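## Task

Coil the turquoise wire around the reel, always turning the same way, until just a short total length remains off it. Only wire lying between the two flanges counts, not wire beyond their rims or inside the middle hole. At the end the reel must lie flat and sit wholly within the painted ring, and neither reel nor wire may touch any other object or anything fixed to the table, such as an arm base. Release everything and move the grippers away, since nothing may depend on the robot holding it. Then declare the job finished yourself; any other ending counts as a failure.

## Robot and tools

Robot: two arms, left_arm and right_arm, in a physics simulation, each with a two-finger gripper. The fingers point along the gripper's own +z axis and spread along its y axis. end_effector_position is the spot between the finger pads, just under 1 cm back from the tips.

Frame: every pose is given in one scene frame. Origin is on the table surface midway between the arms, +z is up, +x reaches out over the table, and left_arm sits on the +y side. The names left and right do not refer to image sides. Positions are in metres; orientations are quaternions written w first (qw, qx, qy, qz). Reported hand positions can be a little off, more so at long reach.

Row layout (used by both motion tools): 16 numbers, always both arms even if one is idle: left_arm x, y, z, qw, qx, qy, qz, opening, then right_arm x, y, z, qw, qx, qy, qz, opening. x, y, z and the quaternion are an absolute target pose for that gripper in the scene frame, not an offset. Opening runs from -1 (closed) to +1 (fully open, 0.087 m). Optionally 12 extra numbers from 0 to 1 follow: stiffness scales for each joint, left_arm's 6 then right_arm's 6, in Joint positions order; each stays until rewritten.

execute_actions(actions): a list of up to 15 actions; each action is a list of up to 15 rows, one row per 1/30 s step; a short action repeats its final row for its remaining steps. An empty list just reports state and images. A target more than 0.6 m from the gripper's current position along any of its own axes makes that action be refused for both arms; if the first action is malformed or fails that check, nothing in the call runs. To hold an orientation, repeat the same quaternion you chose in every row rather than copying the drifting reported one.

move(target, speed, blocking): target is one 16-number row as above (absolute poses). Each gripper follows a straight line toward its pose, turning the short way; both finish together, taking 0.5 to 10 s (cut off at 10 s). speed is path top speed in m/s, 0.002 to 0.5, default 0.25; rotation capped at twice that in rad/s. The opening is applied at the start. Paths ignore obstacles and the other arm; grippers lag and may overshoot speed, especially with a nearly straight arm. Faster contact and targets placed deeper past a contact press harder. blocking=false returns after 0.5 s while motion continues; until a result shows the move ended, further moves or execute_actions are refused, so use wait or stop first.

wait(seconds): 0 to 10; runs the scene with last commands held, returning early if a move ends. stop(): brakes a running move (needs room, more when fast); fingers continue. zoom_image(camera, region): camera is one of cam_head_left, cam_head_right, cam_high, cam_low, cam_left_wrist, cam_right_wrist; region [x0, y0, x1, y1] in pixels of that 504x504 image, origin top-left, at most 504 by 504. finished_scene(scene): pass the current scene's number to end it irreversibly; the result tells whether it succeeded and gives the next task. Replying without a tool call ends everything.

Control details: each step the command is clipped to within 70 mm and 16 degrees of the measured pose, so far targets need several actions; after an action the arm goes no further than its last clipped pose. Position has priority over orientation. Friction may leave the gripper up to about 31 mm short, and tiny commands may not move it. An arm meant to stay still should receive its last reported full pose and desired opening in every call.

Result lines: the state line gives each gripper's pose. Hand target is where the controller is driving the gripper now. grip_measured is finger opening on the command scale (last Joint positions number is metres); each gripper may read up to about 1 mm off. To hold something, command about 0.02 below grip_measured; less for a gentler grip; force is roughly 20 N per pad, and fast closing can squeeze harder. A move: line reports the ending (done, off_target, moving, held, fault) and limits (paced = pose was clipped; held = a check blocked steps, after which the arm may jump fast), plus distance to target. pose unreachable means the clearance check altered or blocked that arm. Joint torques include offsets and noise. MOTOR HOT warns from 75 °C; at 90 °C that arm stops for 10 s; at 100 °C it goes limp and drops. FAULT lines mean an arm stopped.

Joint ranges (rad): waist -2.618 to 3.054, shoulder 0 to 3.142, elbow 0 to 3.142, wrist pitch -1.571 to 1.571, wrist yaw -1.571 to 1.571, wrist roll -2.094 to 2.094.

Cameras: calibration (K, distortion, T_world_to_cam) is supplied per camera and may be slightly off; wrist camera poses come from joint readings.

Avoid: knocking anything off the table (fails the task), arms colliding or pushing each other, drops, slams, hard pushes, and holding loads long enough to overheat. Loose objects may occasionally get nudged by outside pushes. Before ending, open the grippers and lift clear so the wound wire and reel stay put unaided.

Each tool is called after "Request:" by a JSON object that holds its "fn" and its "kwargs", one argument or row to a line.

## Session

Request:
{"fn": "execute_actions", "kwargs": {
  "actions": []
}}

Scene clock: 0.00 s.
left_arm: end_effector_position=(+0.1388, -0.0045, +0.2633) grip_measured=+0.989 end_effector_quat_wxyz=(+0.359, +0.794, +0.418, -0.257) | right_arm: end_effector_position=(+0.0119, -0.6941, +0.2318) grip_measured=+0.995 end_effector_quat_wxyz=(+0.041, -0.319, +0.791, -0.520)
Joint positions: left_arm=[-0.897  1.396  1.487 -0.937  0.617  1.046  0.087] | right_arm=[-1.581  0.989  0.757 -0.27  -0.327 -2.051  0.087]
Joint velocities: left_arm=[ 0.002 -0.007  0.002 -0.022  0.007  0.037 -0.001] | right_arm=[ 0.007 -0.012  0.002  0.007 -0.037 -0.007 -0.   ]
Joint torques (N m, as the arm reports them, + toward a larger angle): no reading
Motor temperatures (°C, as the motors report them): left_arm=[31 37 35 33 30 31] | right_arm=[30 41 37 36 31 31]
Hand target (left_arm): +0.139, -0.005, +0.263; +0.359, +0.794, +0.418, -0.257
Hand target (right_arm): +0.012, -0.694, +0.232; +0.041, -0.319, +0.791, -0.520
Joint stiffness scale: left_arm=[1. 1. 1. 1. 1. 1.] | right_arm=[1. 1. 1. 1. 1. 1.]
camera_calibration (this result's frames):
cam_left_wrist: T_world_to_cam=[[-0.864497, 0.368346, -0.342003, 0.213301], [0.400907, 0.915716, -0.0271421, -0.0191083], [0.30318, -0.160576, -0.939307, 0.345751], [0, 0, 0, 1]] pos_world=[0.0872341, -0.00555159, 0.397197]
cam_right_wrist: T_world_to_cam=[[0.451495, -0.267548, 0.851217, -0.389291], [-0.817633, 0.257904, 0.514745, 0.0881075], [-0.357251, -0.928388, -0.102314, -0.473247], [0, 0, 0, 1]] pos_world=[0.078735, -0.566234, 0.237599]

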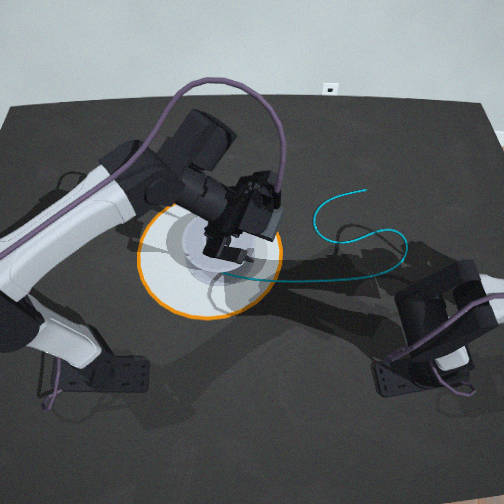

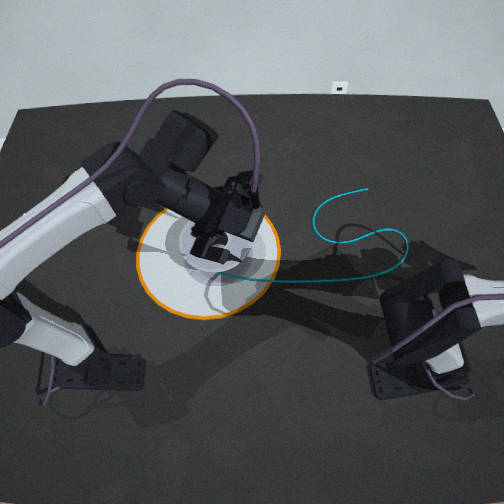

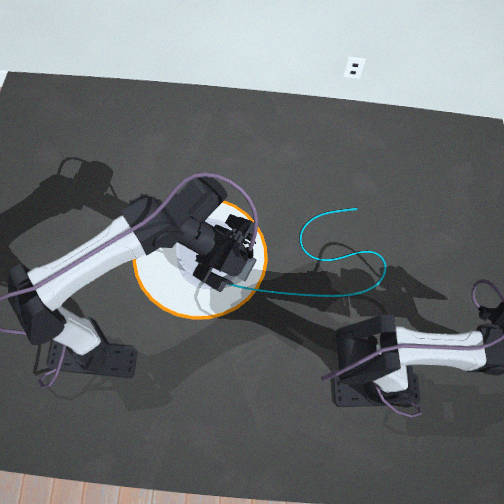

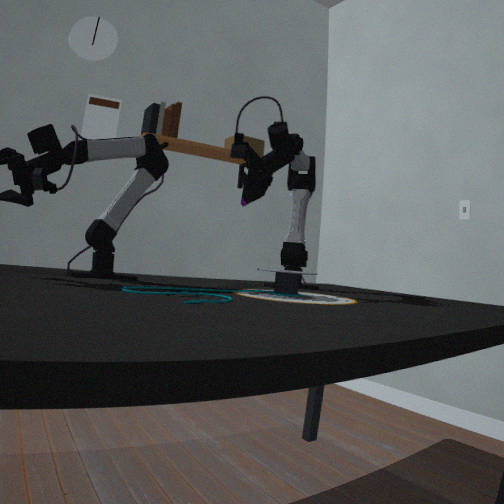

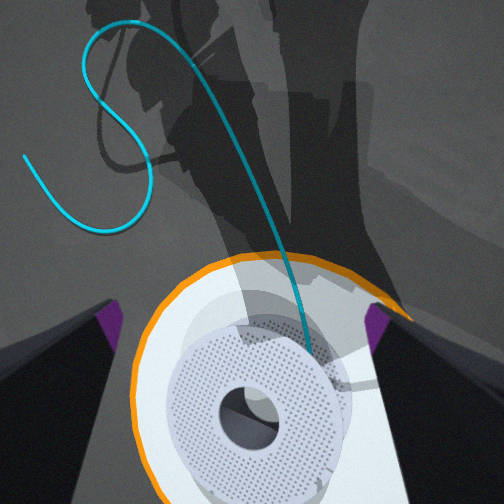

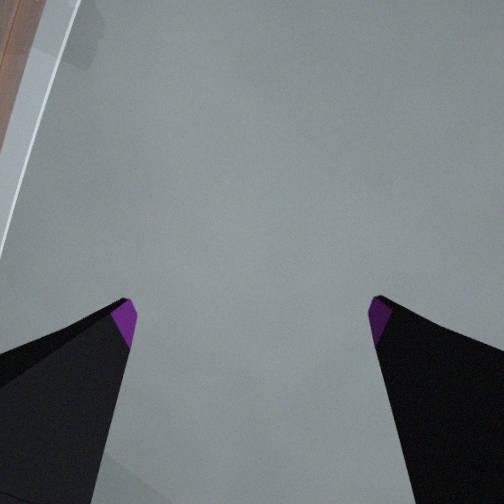

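Request:
{"fn": "move", "kwargs": {
  "target": [0.25,0.065,0.12,0,0.6,-0.8,0,-1,0.29,-0.23,0.08,0,0.609,0.793,0,0],
  "speed": 0.4
}}

Scene clock: 28.97 s.
left_arm: end_effector_position=(+0.2526, +0.0638, +0.1250) grip_measured=-1.000 end_effector_quat_wxyz=(-0.377, +0.874, -0.147, +0.269) | right_arm: end_effector_position=(+0.2970, -0.2323, +0.0805) grip_measured=+0.000 end_effector_quat_wxyz=(-0.007, +0.618, +0.786, +0.018)
Joint positions: left_arm=[-1.169  2.111  1.614 -1.556 -0.869  2.088  0.   ] | right_arm=[ 0.071  1.885  1.501 -1.169 -0.035  1.506  0.044]
Joint velocities: left_arm=[-0.017  0.012 -0.017 -0.007 -0.081  0.037  0.   ] | right_arm=[-0.007 -0.007  0.002 -0.051 -0.007  0.007 -0.001]
Joint torques (N m, as the arm reports them, + toward a larger angle): left_arm=[-0.72 -8.32  3.7  -0.76 -0.38  0.2 ] | right_arm=[ 0.54 -8.03  6.16  0.42  0.1   0.04]
Motor temperatures (°C, as the motors report them): left_arm=[31 39 38 35 30 31] | right_arm=[30 40 42 39 31 31]
Hand target (left_arm): +0.249, +0.066, +0.117; -0.397, +0.864, -0.165, +0.261
Hand target (right_arm): +0.299, -0.227, +0.075; -0.012, +0.617, +0.787, +0.019
Off the commanded pose (left_arm): 0.006 m, 100 deg; orientation clipped at the last step of the last action.
Off the commanded pose (right_arm): 0.007 m, 3 deg.
Joint stiffness scale: left_arm=[1. 1. 1. 1. 1. 1.] | right_arm=[1. 1. 1. 1. 1. 1.]
joint sent to its limit (left arm) — the command would take joint 4 (wrist pitch) past its lower limit and joint 6 (wrist roll) past its upper limit, so those joints were sent only as far as their limits.
move: off_target (left_arm, right_arm); limits=paced
camera_calibration (this result's frames):
cam_left_wrist: T_world_to_cam=[[0.037407, 0.694651, 0.718374, -0.141895], [0.110675, -0.717334, 0.687883, -0.0429447], [0.993152, 0.0537741, -0.103714, -0.100113], [0, 0, 0, 1]] pos_world=[0.109488, 0.0731456, 0.121092]
cam_right_wrist: T_world_to_cam=[[-0.975124, -0.220358, -0.0239815, 0.239521], [-0.154759, 0.599365, 0.785373, 0.140678], [-0.15869, 0.769548, -0.618558, 0.41882], [0, 0, 0, 1]] pos_world=[0.321797, -0.353839, 0.154324]

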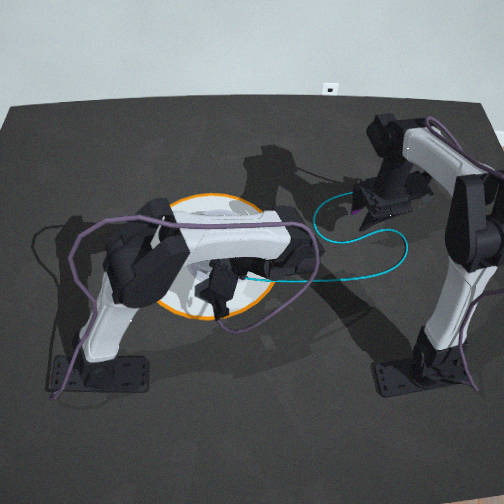

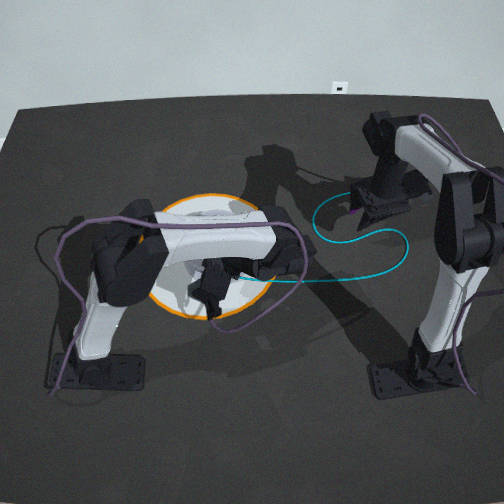

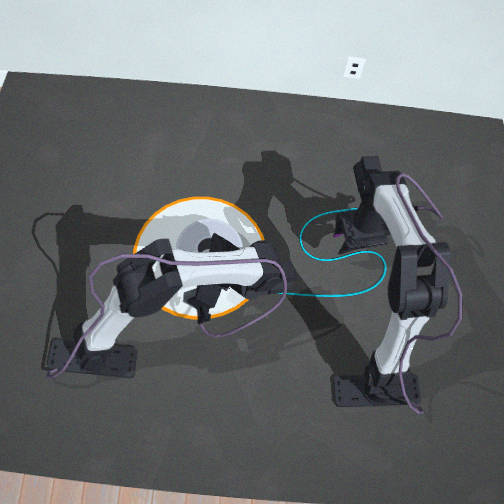

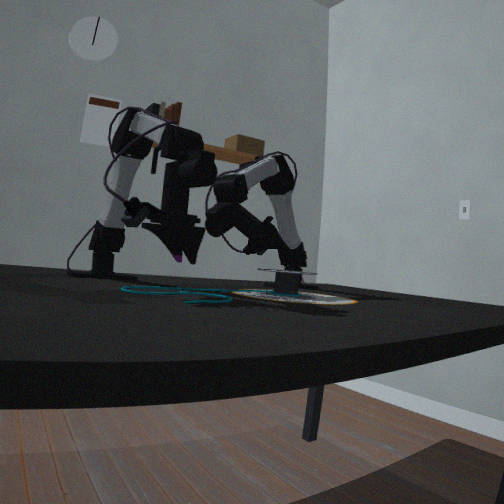

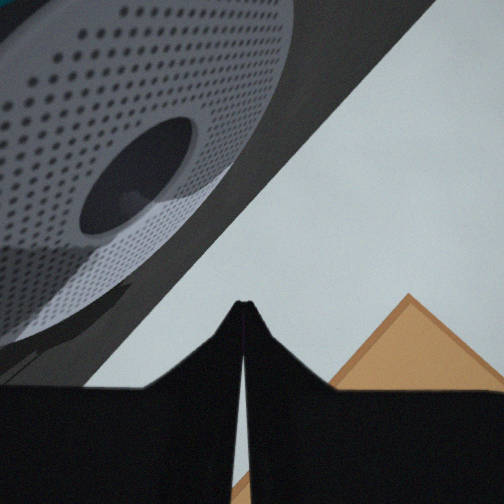

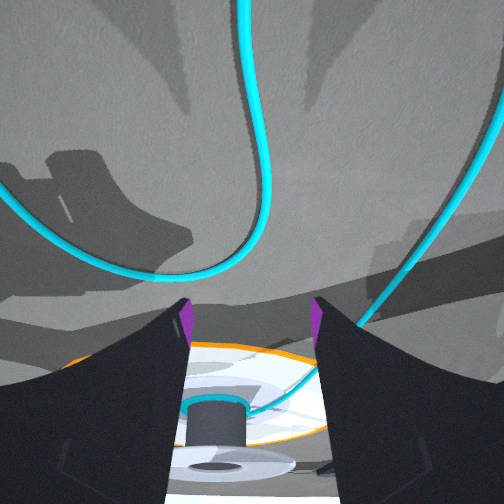

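Request:
{"fn": "execute_actions", "kwargs": {
  "actions": [
    [[0.25,0.065,0.14,0,-0.838,-0.546,0,-1,0.292,-0.232,0.03,0,0.609,0.793,0,-0.3]],
    [[0.25,0.065,0.14,0,-0.433,-0.902,0,-1,0.292,-0.232,-0.003,0,0.609,0.793,0,-0.3]],
    [[0.25,0.065,0.13,0,0.098,-0.995,0,-1,0.292,-0.232,-0.003,0,0.609,0.793,0,-0.3]],
    [[0.25,0.065,0.12,0,0.6,-0.8,0,-1,0.292,-0.232,-0.003,0,0.609,0.793,0,-1]],
    [[0.25,0.065,0.12,0,0.6,-0.8,0,-1,0.292,-0.232,-0.003,0,0.609,0.793,0,-1]]
  ]
}}

Scene clock: 38.07 s.
left_arm: end_effector_position=(+0.2553, +0.0662, +0.1150) grip_measured=-1.000 end_effector_quat_wxyz=(+0.004, -0.022, +0.998, +0.065) | right_arm: end_effector_position=(+0.2986, -0.2320, +0.0120) grip_measured=-0.937 end_effector_quat_wxyz=(+0.005, +0.613, +0.790, +0.015)
Joint positions: left_arm=[-0.704  2.221  2.138 -1.567 -0.103 -0.743  0.   ] | right_arm=[ 0.082  1.95   1.311 -0.902 -0.012  1.506  0.003]
Joint velocities: left_arm=[ 0.173 -0.183 -0.208 -0.022  0.095 -1.209  0.   ] | right_arm=[-0.007  0.012 -0.007 -0.066  0.037 -0.051  0.   ]
Joint torques (N m, as the arm reports them, + toward a larger angle): left_arm=[  0.75 -13.43   4.31   0.19  -0.04   0.08] | right_arm=[ 0.46 -7.97  3.66  0.47  0.24 -0.01]
Motor temperatures (°C, as the motors report them): left_arm=[31 41 38 35 30 31] | right_arm=[30 41 42 38 31 31]
Hand target (left_arm): +0.252, +0.065, +0.120; -0.001, -0.125, +0.991, +0.055
Hand target (right_arm): +0.292, -0.232, -0.003; -0.000, +0.609, +0.793, -0.000
Off the commanded pose (left_arm): 0.007 m, 72 deg; orientation clipped at the last step of the last action.
Off the commanded pose (right_arm): 0.016 m, 2 deg.
Joint stiffness scale: left_arm=[1. 1. 1. 1. 1. 1.] | right_arm=[1. 1. 1. 1. 1. 1.]
joint sent to its limit (left arm) — the command would take joint 4 (wrist pitch) past its lower limit, so that joint was sent only as far as its limit.
camera_calibration (this result's frames):
cam_left_wrist: T_world_to_cam=[[0.0755865, -0.987065, -0.141385, 0.0639206], [-0.668643, -0.155362, 0.727172, 0.122557], [-0.739732, 0.039572, -0.671737, 0.404749], [0, 0, 0, 1]] pos_world=[0.376521, 0.0661177, 0.191802]
cam_right_wrist: T_world_to_cam=[[-0.972276, -0.231194, -0.0350575, 0.236246], [-0.173651, 0.613462, 0.770396, 0.203706], [-0.156605, 0.755125, -0.636601, 0.372773], [0, 0, 0, 1]] pos_world=[0.323449, -0.351838, 0.0886556]

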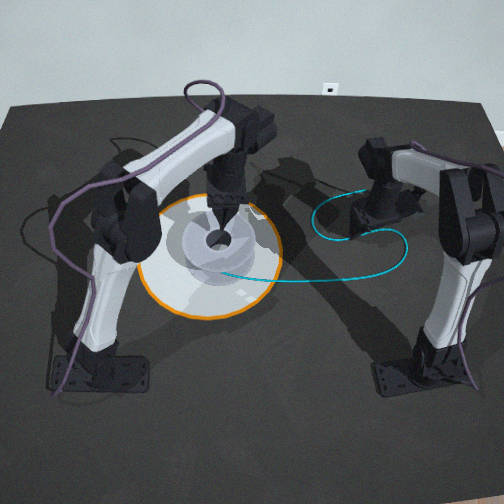

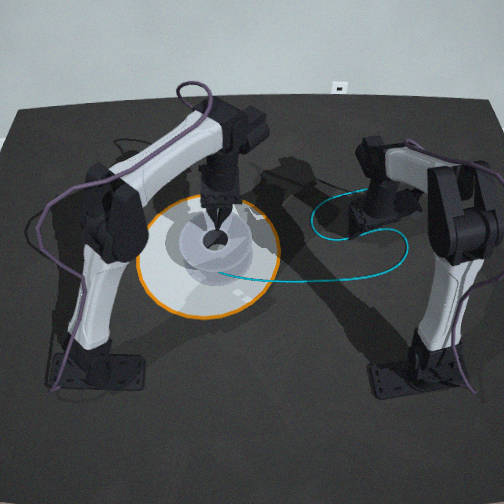

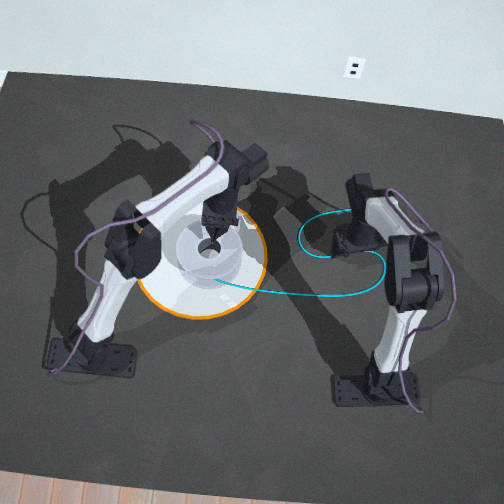

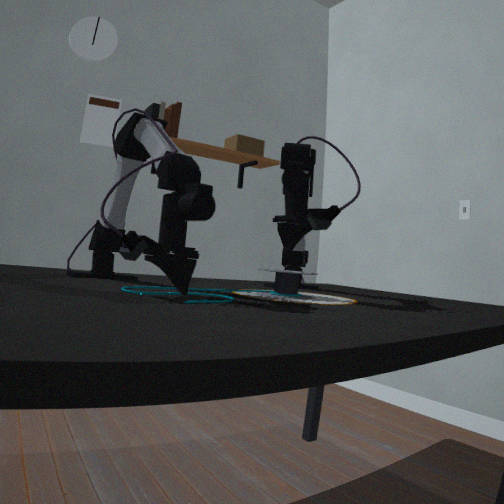

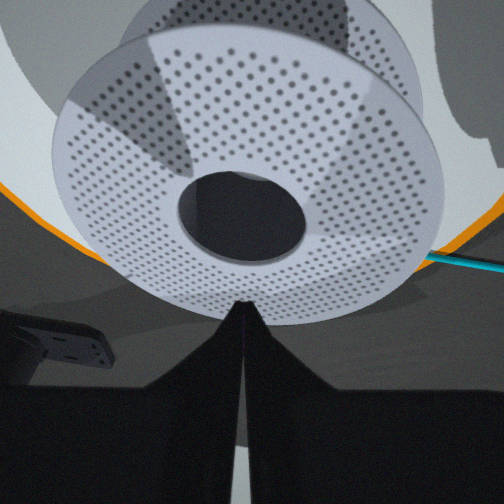

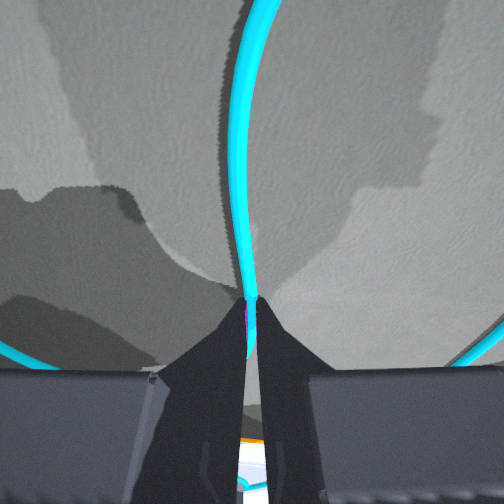

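Request:
{"fn": "execute_actions", "kwargs": {
  "actions": [
    [[0.252,0.075,0.11,0,0.6,-0.8,0,-1,0.29,-0.24,0.06,0,0.609,0.793,0,-1]],
    [[0.252,0.075,0.09,0,0.6,-0.8,0,-1,0.28,-0.25,0.12,0,0.609,0.793,0,-1]],
    [[0.252,0.075,0.045,0,0.6,-0.8,0,-1,0.27,-0.26,0.18,0,0.609,0.793,0,-1]],
    [[0.252,0.075,0.045,0,0.6,-0.8,0,-1,0.27,-0.27,0.24,0,0.609,0.793,0,-1]],
    [[0.252,0.075,0.045,0,0.6,-0.8,0,0.3,0.27,-0.28,0.30,0,0.609,0.793,0,-1]],
    [[0.252,0.075,0.045,0,0.6,-0.8,0,0.3,0.27,-0.28,0.35,0,0.609,0.793,0,-1]]
  ]
}}

Scene clock: 52.53 s.
left_arm: end_effector_position=(+0.2559, +0.0717, +0.0549) grip_measured=-0.162 end_effector_quat_wxyz=(-0.004, -0.601, +0.799, -0.013) | right_arm: end_effector_position=(+0.2692, -0.2779, +0.3455) grip_measured=-0.937 end_effector_quat_wxyz=(+0.194, +0.592, +0.754, +0.208)
Joint positions: left_arm=[-0.606  1.916  1.442 -1.074  0.016 -1.885  0.037] | right_arm=[-0.072  1.53   2.082 -1.551 -0.067  1.381  0.003]
Joint velocities: left_arm=[ 0.002  0.002  0.007  0.066 -0.066  0.022  0.   ] | right_arm=[-0.012 -0.007 -0.017  0.037 -0.037  0.081 -0.   ]
Joint torques (N m, as the arm reports them, + toward a larger angle): left_arm=[-0.47 -8.36  4.27  0.44 -0.21  0.06] | right_arm=[-1.09 -5.17  6.03  1.27 -0.01 -0.08]
Motor temperatures (°C, as the motors report them): left_arm=[31 47 37 34 30 31] | right_arm=[30 42 41 38 31 31]
Hand target (left_arm): +0.252, +0.075, +0.045; -0.000, -0.600, +0.800, +0.000
Hand target (right_arm): +0.269, -0.280, +0.350; +0.196, +0.593, +0.751, +0.213
Off the commanded pose (left_arm): 0.011 m, 2 deg.
Off the commanded pose (right_arm): 0.005 m, 33 deg; orientation clipped at the last step of the last action.
Joint stiffness scale: left_arm=[1. 1. 1. 1. 1. 1.] | right_arm=[1. 1. 1. 1. 1. 1.]
joint sent to its limit (right arm) — the command would take joint 4 (wrist pitch) past its lower limit, so that joint was sent only as far as its limit.
camera_calibration (this result's frames):
cam_left_wrist: T_world_to_cam=[[0.968696, -0.248236, 0.00252007, -0.228657], [-0.163295, -0.629518, 0.759633, 0.0704313], [-0.186982, -0.736265, -0.650348, 0.277631], [0, 0, 0, 1]] pos_world=[0.284912, 0.191987, 0.127631]
cam_right_wrist: T_world_to_cam=[[-0.813776, -0.196868, -0.54682, 0.352396], [-0.549924, 0.565229, 0.614898, 0.111334], [0.188025, 0.801099, -0.568232, 0.511502], [0, 0, 0, 1]] pos_world=[0.251821, -0.403318, 0.41489]

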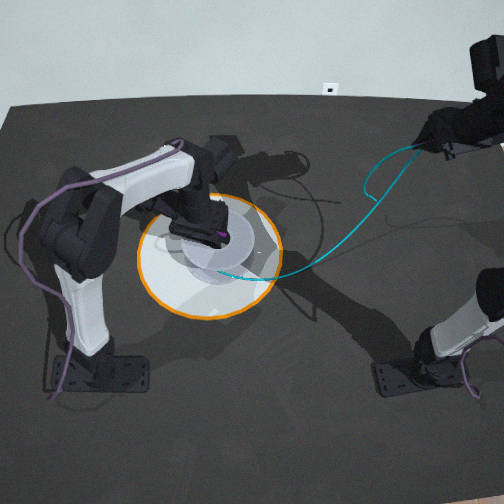

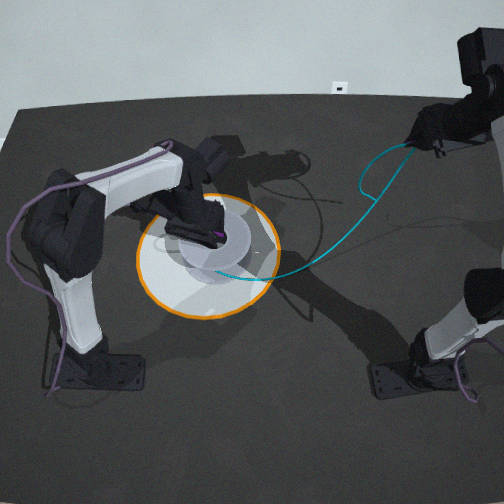

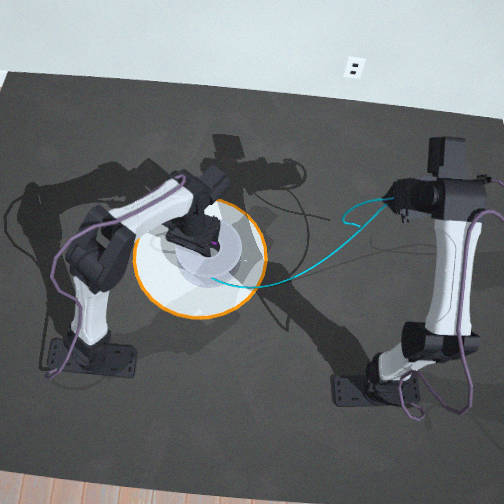

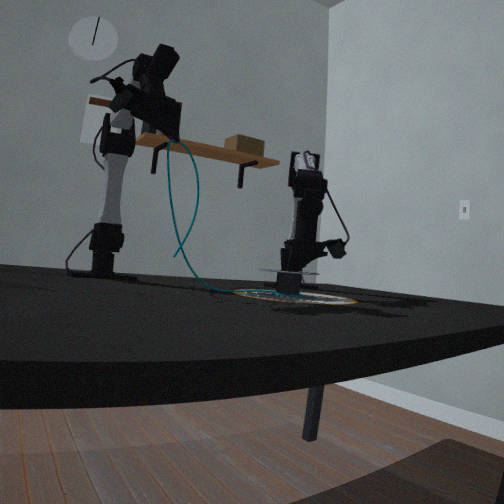

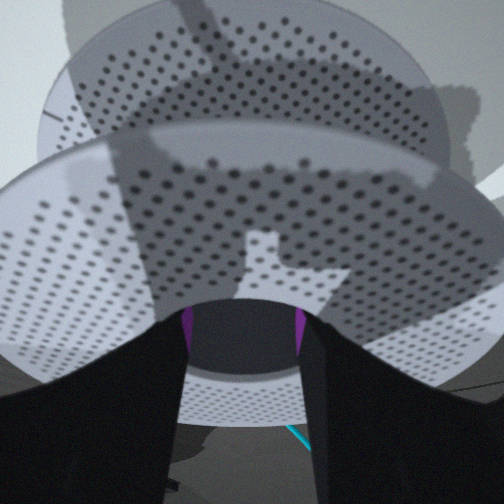

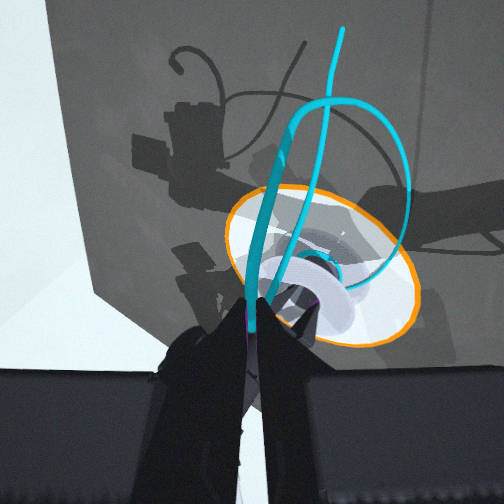

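Request:
{"fn": "execute_actions", "kwargs": {
  "actions": [
    [[0.252,0.075,0.045,0,0.362,-0.932,0,0.3,0.267,-0.27,0.34,0.196,0.593,0.751,0.213,-1]],
    [[0.252,0.075,0.045,0,0.098,-0.995,0,0.3,0.264,-0.258,0.33,0.196,0.593,0.751,0.213,-1]],
    [[0.252,0.075,0.045,0,-0.174,-0.985,0,0.3,0.261,-0.246,0.32,0.196,0.593,0.751,0.213,-1]],
    [[0.252,0.075,0.045,0,-0.433,-0.902,0,0.3,0.258,-0.234,0.31,0.196,0.593,0.751,0.213,-1]],
    [[0.252,0.075,0.045,0,-0.659,-0.752,0,0.3,0.255,-0.222,0.30,0.196,0.593,0.751,0.213,-1]],
    [[0.252,0.075,0.045,0,-0.838,-0.546,0,0.3,0.252,-0.21,0.29,0.196,0.593,0.751,0.213,-1]],
    [[0.252,0.075,0.045,0,-0.954,-0.301,0,0.3,0.25,-0.2,0.28,0.196,0.593,0.751,0.213,-1]],
    [[0.252,0.075,0.045,0,-0.954,-0.301,0,0.3,0.25,-0.2,0.28,0.196,0.593,0.751,0.213,-1]],
    [[0.252,0.075,0.045,0,-0.954,-0.301,0,-1,0.25,-0.2,0.28,0.196,0.593,0.751,0.213,-1]],
    [[0.252,0.075,0.09,0,-0.954,-0.301,0,-1,0.25,-0.2,0.28,0.196,0.593,0.751,0.213,-1]],
    [[0.252,0.075,0.09,0,-0.659,-0.752,0,-1,0.25,-0.2,0.28,0.196,0.593,0.751,0.213,-1]],
    [[0.252,0.075,0.09,0,-0.174,-0.985,0,-1,0.25,-0.2,0.28,0.196,0.593,0.751,0.213,-1]],
    [[0.252,0.075,0.09,0,0.362,-0.932,0,-1,0.25,-0.2,0.28,0.196,0.593,0.751,0.213,-1]],
    [[0.252,0.075,0.09,0,0.6,-0.8,0,-1,0.25,-0.2,0.28,0.196,0.593,0.751,0.213,-1]],
    [[0.252,0.075,0.08,0,0.6,-0.8,0,-1,0.25,-0.2,0.28,0.196,0.593,0.751,0.213,-1]],
    [[0.252,0.075,0.045,0,0.6,-0.8,0,-1,0.25,-0.2,0.28,0.196,0.593,0.751,0.213,-1]],
    [[0.252,0.075,0.045,0,0.6,-0.8,0,0.3,0.25,-0.2,0.28,0.196,0.593,0.751,0.213,-1]],
    [[0.252,0.075,0.045,0,0.6,-0.8,0,0.3,0.25,-0.2,0.28,0.196,0.593,0.751,0.213,-1]]
  ]
}}

Scene clock: 78.80 s.
left_arm: end_effector_position=(+0.2560, +0.0705, +0.0546) grip_measured=-0.193 end_effector_quat_wxyz=(-0.004, -0.600, +0.800, -0.013) | right_arm: end_effector_position=(+0.2526, -0.2004, +0.2784) grip_measured=-0.937 end_effector_quat_wxyz=(+0.189, +0.594, +0.754, +0.207)
Joint positions: left_arm=[-0.608  1.921  1.447 -1.076  0.016 -1.885  0.035] | right_arm=[ 0.276  1.364  1.615 -1.265  0.115  1.681  0.003]
Joint velocities: left_arm=[-0.012  0.007  0.022 -0.007 -0.037 -0.051 -0.002] | right_arm=[-0.007 -0.002  0.007  0.051  0.007 -0.037  0.001]
Joint torques (N m, as the arm reports them, + toward a larger angle): left_arm=[-0.27 -8.74  3.95  0.44 -0.2   0.06] | right_arm=[ 0.32 -6.39  4.48  1.36  0.23  0.05]
Motor temperatures (°C, as the motors report them): left_arm=[31 47 38 34 30 31] | right_arm=[30 41 42 39 31 31]
Hand target (left_arm): +0.252, +0.075, +0.045; -0.000, -0.600, +0.800, +0.000
Hand target (right_arm): +0.250, -0.200, +0.280; +0.196, +0.593, +0.751, +0.213
Off the commanded pose (left_arm): 0.011 m, 2 deg.
Off the commanded pose (right_arm): 0.003 m, 1 deg.
Joint stiffness scale: left_arm=[1. 1. 1. 1. 1. 1.] | right_arm=[1. 1. 1. 1. 1. 1.]
camera_calibration (this result's frames):
cam_left_wrist: T_world_to_cam=[[0.967936, -0.251192, 0.00145139, -0.228556], [-0.164505, -0.629509, 0.759379, 0.0702346], [-0.189836, -0.735269, -0.650647, 0.277179], [0, 0, 0, 1]] pos_world=[0.2854, 0.190603, 0.127343]
cam_right_wrist: T_world_to_cam=[[-0.819413, -0.192103, -0.540054, 0.317928], [-0.542659, 0.563436, 0.622945, 0.095278], [0.184616, 0.803515, -0.565934, 0.415092], [0, 0, 0, 1]] pos_world=[0.235585, -0.326141, 0.34726]

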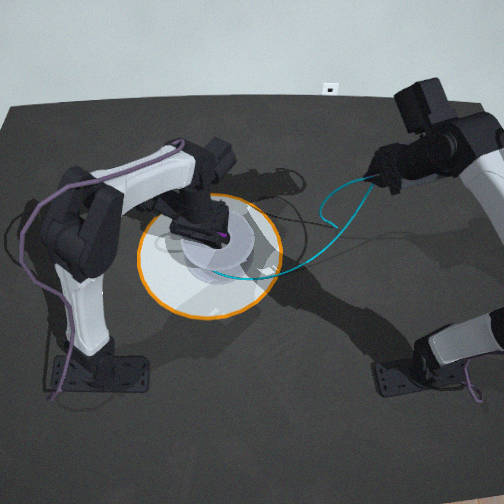

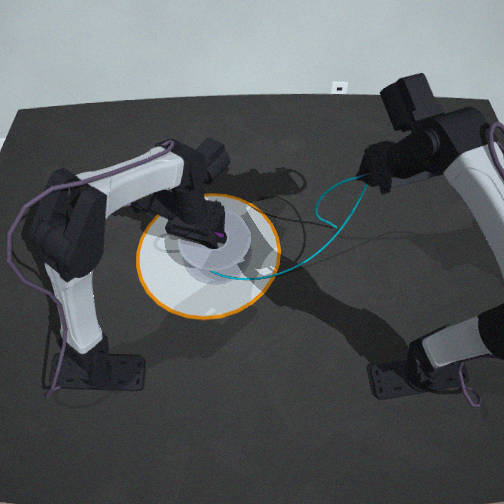

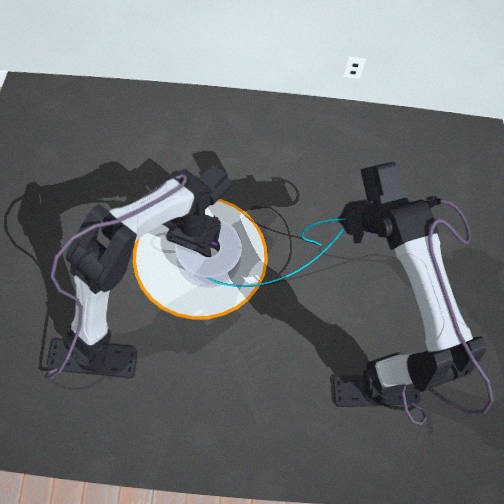

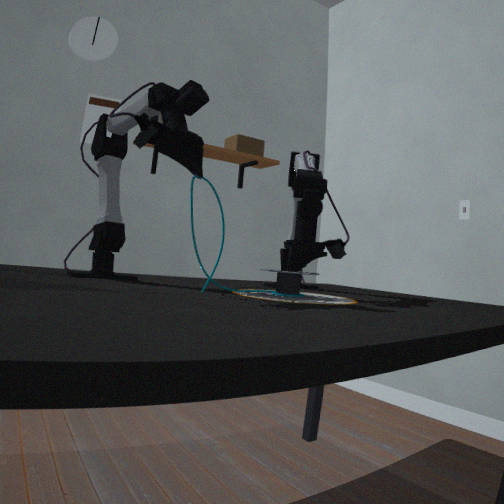

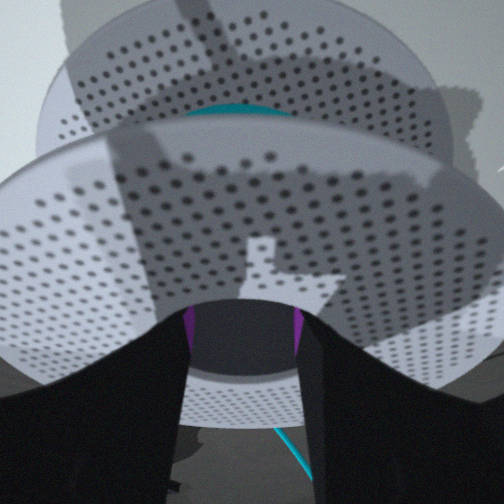

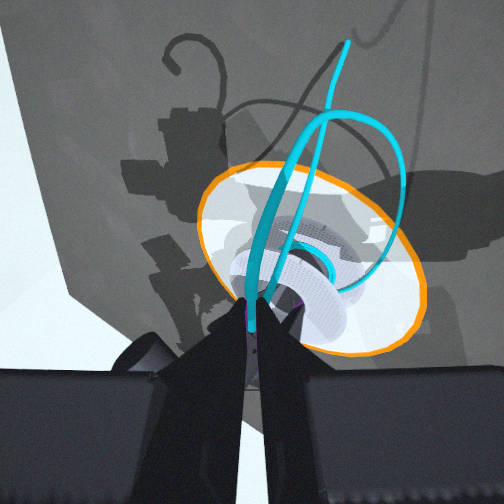

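Request:
{"fn": "execute_actions", "kwargs": {
  "actions": [
    [[0.252,0.075,0.045,0,0.362,-0.932,0,0.3,0.25,-0.2,0.26,0.196,0.593,0.751,0.213,-1]],
    [[0.252,0.075,0.045,0,0.098,-0.995,0,0.3,0.25,-0.2,0.24,0.196,0.593,0.751,0.213,-1]],
    [[0.252,0.075,0.045,0,-0.174,-0.985,0,0.3,0.25,-0.2,0.22,0.196,0.593,0.751,0.213,-1]],
    [[0.252,0.075,0.045,0,-0.433,-0.902,0,0.3,0.25,-0.2,0.20,0.196,0.593,0.751,0.213,-1]],
    [[0.252,0.075,0.045,0,-0.659,-0.752,0,0.3,0.25,-0.2,0.18,0.196,0.593,0.751,0.213,-1]],
    [[0.252,0.075,0.045,0,-0.838,-0.546,0,0.3,0.25,-0.2,0.16,0.196,0.593,0.751,0.213,-1]],
    [[0.252,0.075,0.045,0,-0.954,-0.301,0,0.3,0.25,-0.2,0.14,0.196,0.593,0.751,0.213,-1]],
    [[0.252,0.075,0.045,0,-0.954,-0.301,0,0.3,0.25,-0.2,0.14,0.196,0.593,0.751,0.213,-1]],
    [[0.252,0.075,0.045,0,-0.954,-0.301,0,-1,0.25,-0.2,0.14,0.196,0.593,0.751,0.213,-1]],
    [[0.252,0.075,0.09,0,-0.954,-0.301,0,-1,0.25,-0.2,0.14,0.196,0.593,0.751,0.213,-1]],
    [[0.252,0.075,0.09,0,-0.659,-0.752,0,-1,0.25,-0.2,0.14,0.196,0.593,0.751,0.213,-1]],
    [[0.252,0.075,0.09,0,-0.174,-0.985,0,-1,0.25,-0.2,0.14,0.196,0.593,0.751,0.213,-1]],
    [[0.252,0.075,0.09,0,0.362,-0.932,0,-1,0.25,-0.2,0.14,0.196,0.593,0.751,0.213,-1]],
    [[0.252,0.075,0.09,0,0.6,-0.8,0,-1,0.25,-0.2,0.14,0.196,0.593,0.751,0.213,-1]],
    [[0.252,0.075,0.08,0,0.6,-0.8,0,-1,0.25,-0.2,0.14,0.196,0.593,0.751,0.213,-1]],
    [[0.252,0.075,0.045,0,0.6,-0.8,0,-1,0.25,-0.2,0.14,0.196,0.593,0.751,0.213,-1]],
    [[0.252,0.075,0.045,0,0.6,-0.8,0,0.3,0.25,-0.2,0.14,0.196,0.593,0.751,0.213,-1]],
    [[0.252,0.075,0.045,0,0.6,-0.8,0,0.3,0.25,-0.2,0.14,0.196,0.593,0.751,0.213,-1]]
  ]
}}

Scene clock: 102.37 s.
left_arm: end_effector_position=(+0.2551, +0.0688, +0.0550) grip_measured=-0.187 end_effector_quat_wxyz=(-0.007, -0.599, +0.801, -0.013) | right_arm: end_effector_position=(+0.2517, -0.2015, +0.1412) grip_measured=-0.937 end_effector_quat_wxyz=(+0.193, +0.594, +0.752, +0.210)
Joint positions: left_arm=[-0.61   1.922  1.45  -1.078  0.022 -1.885  0.036] | right_arm=[ 0.276  1.234  0.953 -0.723  0.119  1.681  0.003]
Joint velocities: left_arm=[-0.012 -0.012 -0.007  0.022  0.037  0.022  0.001] | right_arm=[-0.002 -0.017 -0.002 -0.066  0.007  0.007  0.   ]
Joint torques (N m, as the arm reports them, + toward a larger angle): left_arm=[-0.11 -8.85  3.78  0.46 -0.27  0.06] | right_arm=[ 0.4  -5.2   5.62  1.33  0.27  0.03]
Motor temperatures (°C, as the motors report them): left_arm=[31 48 38 33 30 31] | right_arm=[30 41 41 40 31 31]
Hand target (left_arm): +0.252, +0.075, +0.045; -0.000, -0.600, +0.800, +0.000
Hand target (right_arm): +0.250, -0.200, +0.140; +0.196, +0.593, +0.751, +0.213
Off the commanded pose (left_arm): 0.012 m, 2 deg.
Off the commanded pose (right_arm): 0.003 m, 1 deg.
Joint stiffness scale: left_arm=[1. 1. 1. 1. 1. 1.] | right_arm=[1. 1. 1. 1. 1. 1.]
camera_calibration (this result's frames):
cam_left_wrist: T_world_to_cam=[[0.967421, -0.253168, -0.00145632, -0.227662], [-0.162522, -0.625428, 0.763169, 0.0677622], [-0.194121, -0.738069, -0.646197, 0.277122], [0, 0, 0, 1]] pos_world=[0.285053, 0.189279, 0.12703]
cam_right_wrist: T_world_to_cam=[[-0.814292, -0.189336, -0.548708, 0.243449], [-0.547569, 0.564227, 0.617912, 0.182986], [0.192603, 0.803616, -0.56312, 0.336088], [0, 0, 0, 1]] pos_world=[0.233705, -0.327238, 0.209771]

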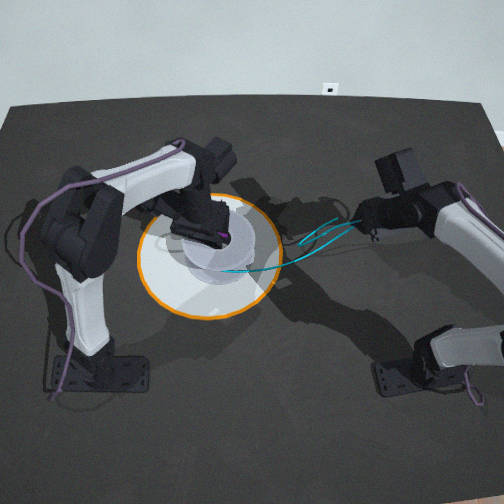

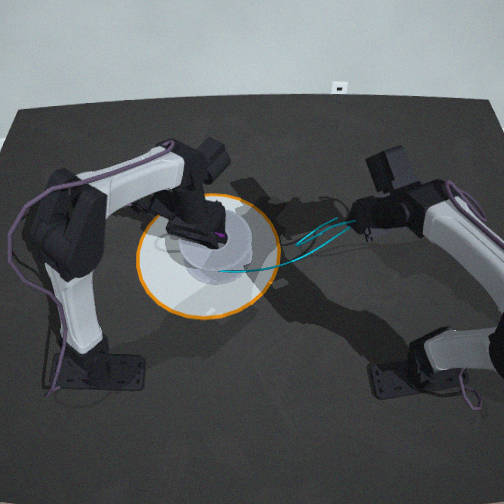

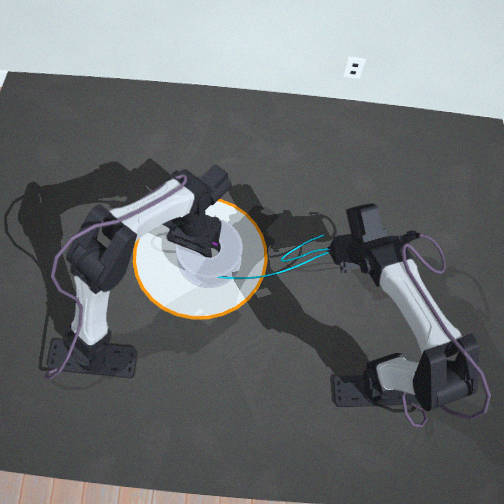

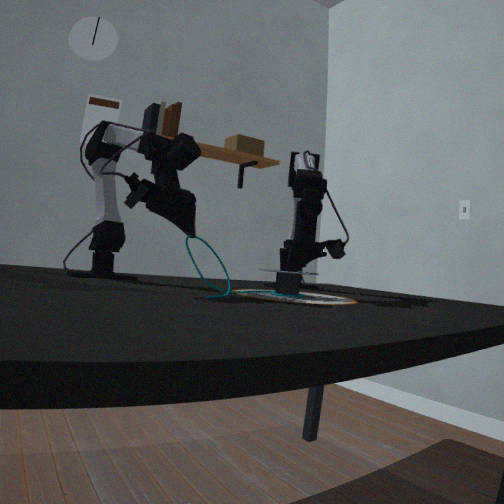

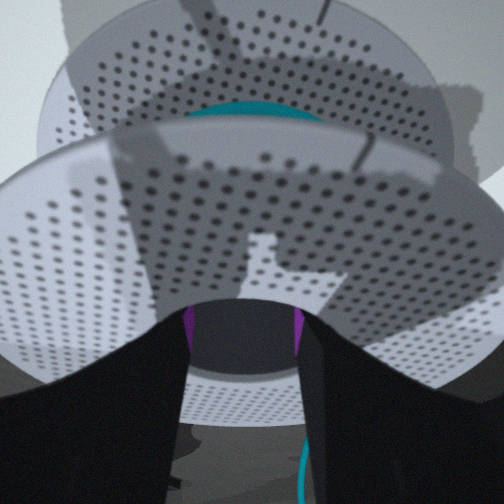

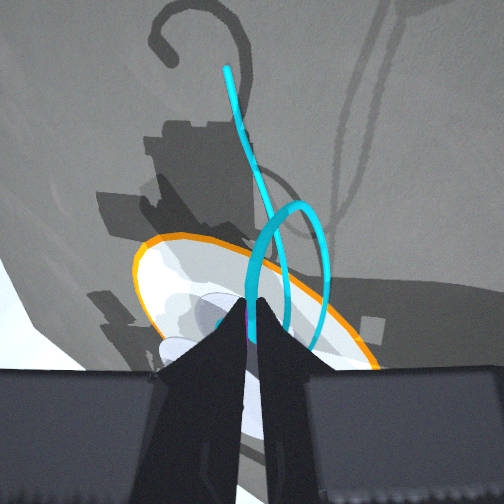

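Request:
{"fn": "execute_actions", "kwargs": {
  "actions": [
    [[0.252,0.075,0.045,0,0.6,-0.8,0,0.3,0.24,-0.21,0.08,0.1,0.6,0.78,0.1,-1]],
    [[0.252,0.075,0.045,0,0.6,-0.8,0,0.3,0.23,-0.22,0.03,0,0.609,0.793,0,-1]],
    [[0.252,0.075,0.045,0,0.6,-0.8,0,0.3,0.23,-0.22,0.03,0,0.609,0.793,0,-0.3]],
    [[0.252,0.075,0.045,0,0.6,-0.8,0,0.3,0.25,-0.21,0.09,0,0.5,0.866,0,-0.3]],
    [[0.252,0.075,0.045,0,0.6,-0.8,0,0.3,0.31,-0.19,0.09,0,0.383,0.924,0,-0.3]],
    [[0.252,0.075,0.045,0,0.6,-0.8,0,0.3,0.345,-0.17,0.08,0,0.383,0.924,0,-0.3]],
    [[0.252,0.075,0.045,0,0.6,-0.8,0,0.3,0.345,-0.17,0.08,0,0.383,0.924,0,-0.3]]
  ]
}}

Scene clock: 114.20 s.
left_arm: end_effector_position=(+0.2551, +0.0688, +0.0550) grip_measured=-0.187 end_effector_quat_wxyz=(-0.007, -0.599, +0.801, -0.013) | right_arm: end_effector_position=(+0.3450, -0.1743, +0.0805) grip_measured=-0.300 end_effector_quat_wxyz=(+0.004, +0.386, +0.922, +0.000)
Joint positions: left_arm=[-0.61   1.922  1.45  -1.078  0.022 -1.885  0.036] | right_arm=[ 0.215  2.245  2.046 -1.366  0.004  1.111  0.031]
Joint velocities: left_arm=[ 0.017 -0.012 -0.002  0.007 -0.022  0.051 -0.001] | right_arm=[-0.007 -0.012 -0.012 -0.022 -0.007  0.022 -0.   ]
Joint torques (N m, as the arm reports them, + toward a larger angle): left_arm=[-0.12 -8.86  3.77  0.46 -0.27  0.06] | right_arm=[  0.2  -11.6    7.23   0.22   0.09   0.01]
Motor temperatures (°C, as the motors report them): left_arm=[31 48 37 33 30 31] | right_arm=[30 41 42 40 31 31]
Hand target (left_arm): +0.252, +0.075, +0.045; -0.000, -0.600, +0.800, +0.000
Hand target (right_arm): +0.345, -0.170, +0.080; +0.000, +0.383, +0.924, +0.000
Off the commanded pose (left_arm): 0.012 m, 2 deg.
Off the commanded pose (right_arm): 0.004 m, 1 deg.
Joint stiffness scale: left_arm=[1. 1. 1. 1. 1. 1.] | right_arm=[1. 1. 1. 1. 1. 1.]
camera_calibration (this result's frames):
cam_left_wrist: T_world_to_cam=[[0.967421, -0.253168, -0.00145632, -0.227662], [-0.162522, -0.625428, 0.763169, 0.0677622], [-0.194121, -0.738069, -0.646197, 0.277122], [0, 0, 0, 1]] pos_world=[0.285053, 0.189279, 0.12703]
cam_right_wrist: T_world_to_cam=[[-0.724067, -0.689687, -0.00769325, 0.129357], [-0.452532, 0.466613, 0.759926, 0.19498], [-0.520521, 0.553719, -0.649964, 0.471533], [0, 0, 0, 1]] pos_world=[0.427341, -0.262861, 0.159305]

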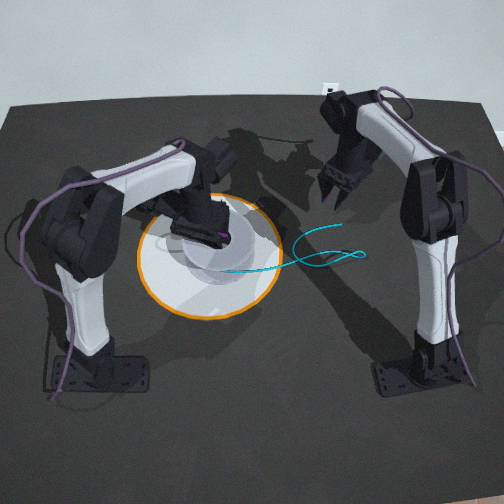

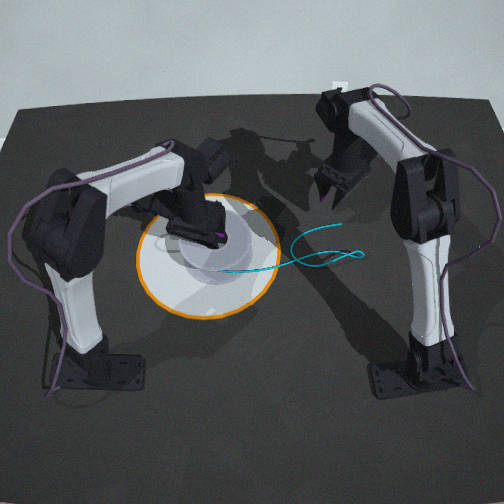

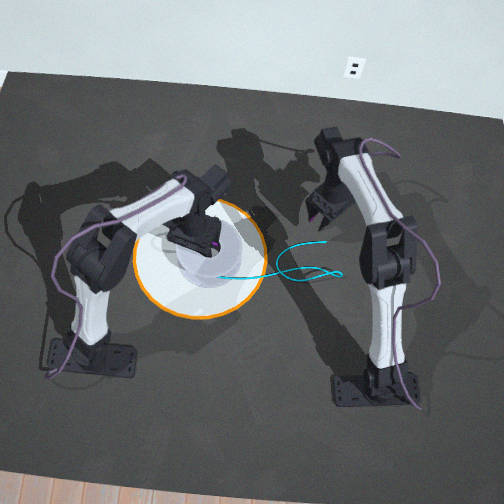

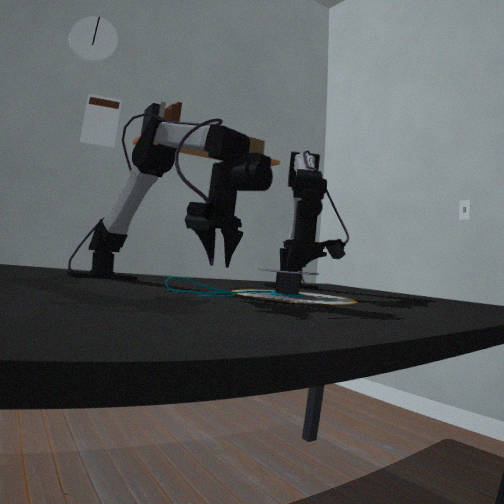

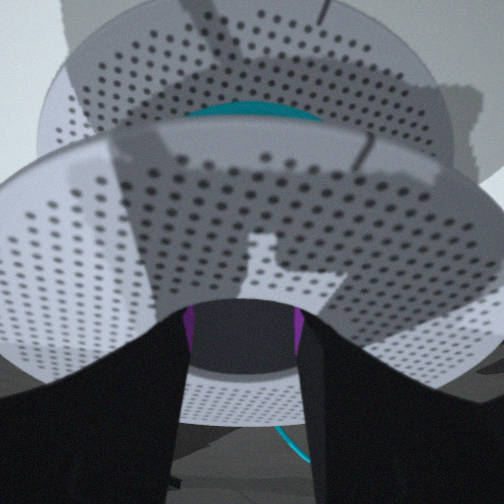

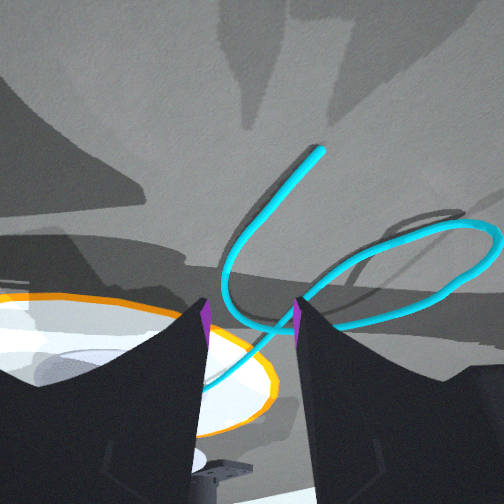

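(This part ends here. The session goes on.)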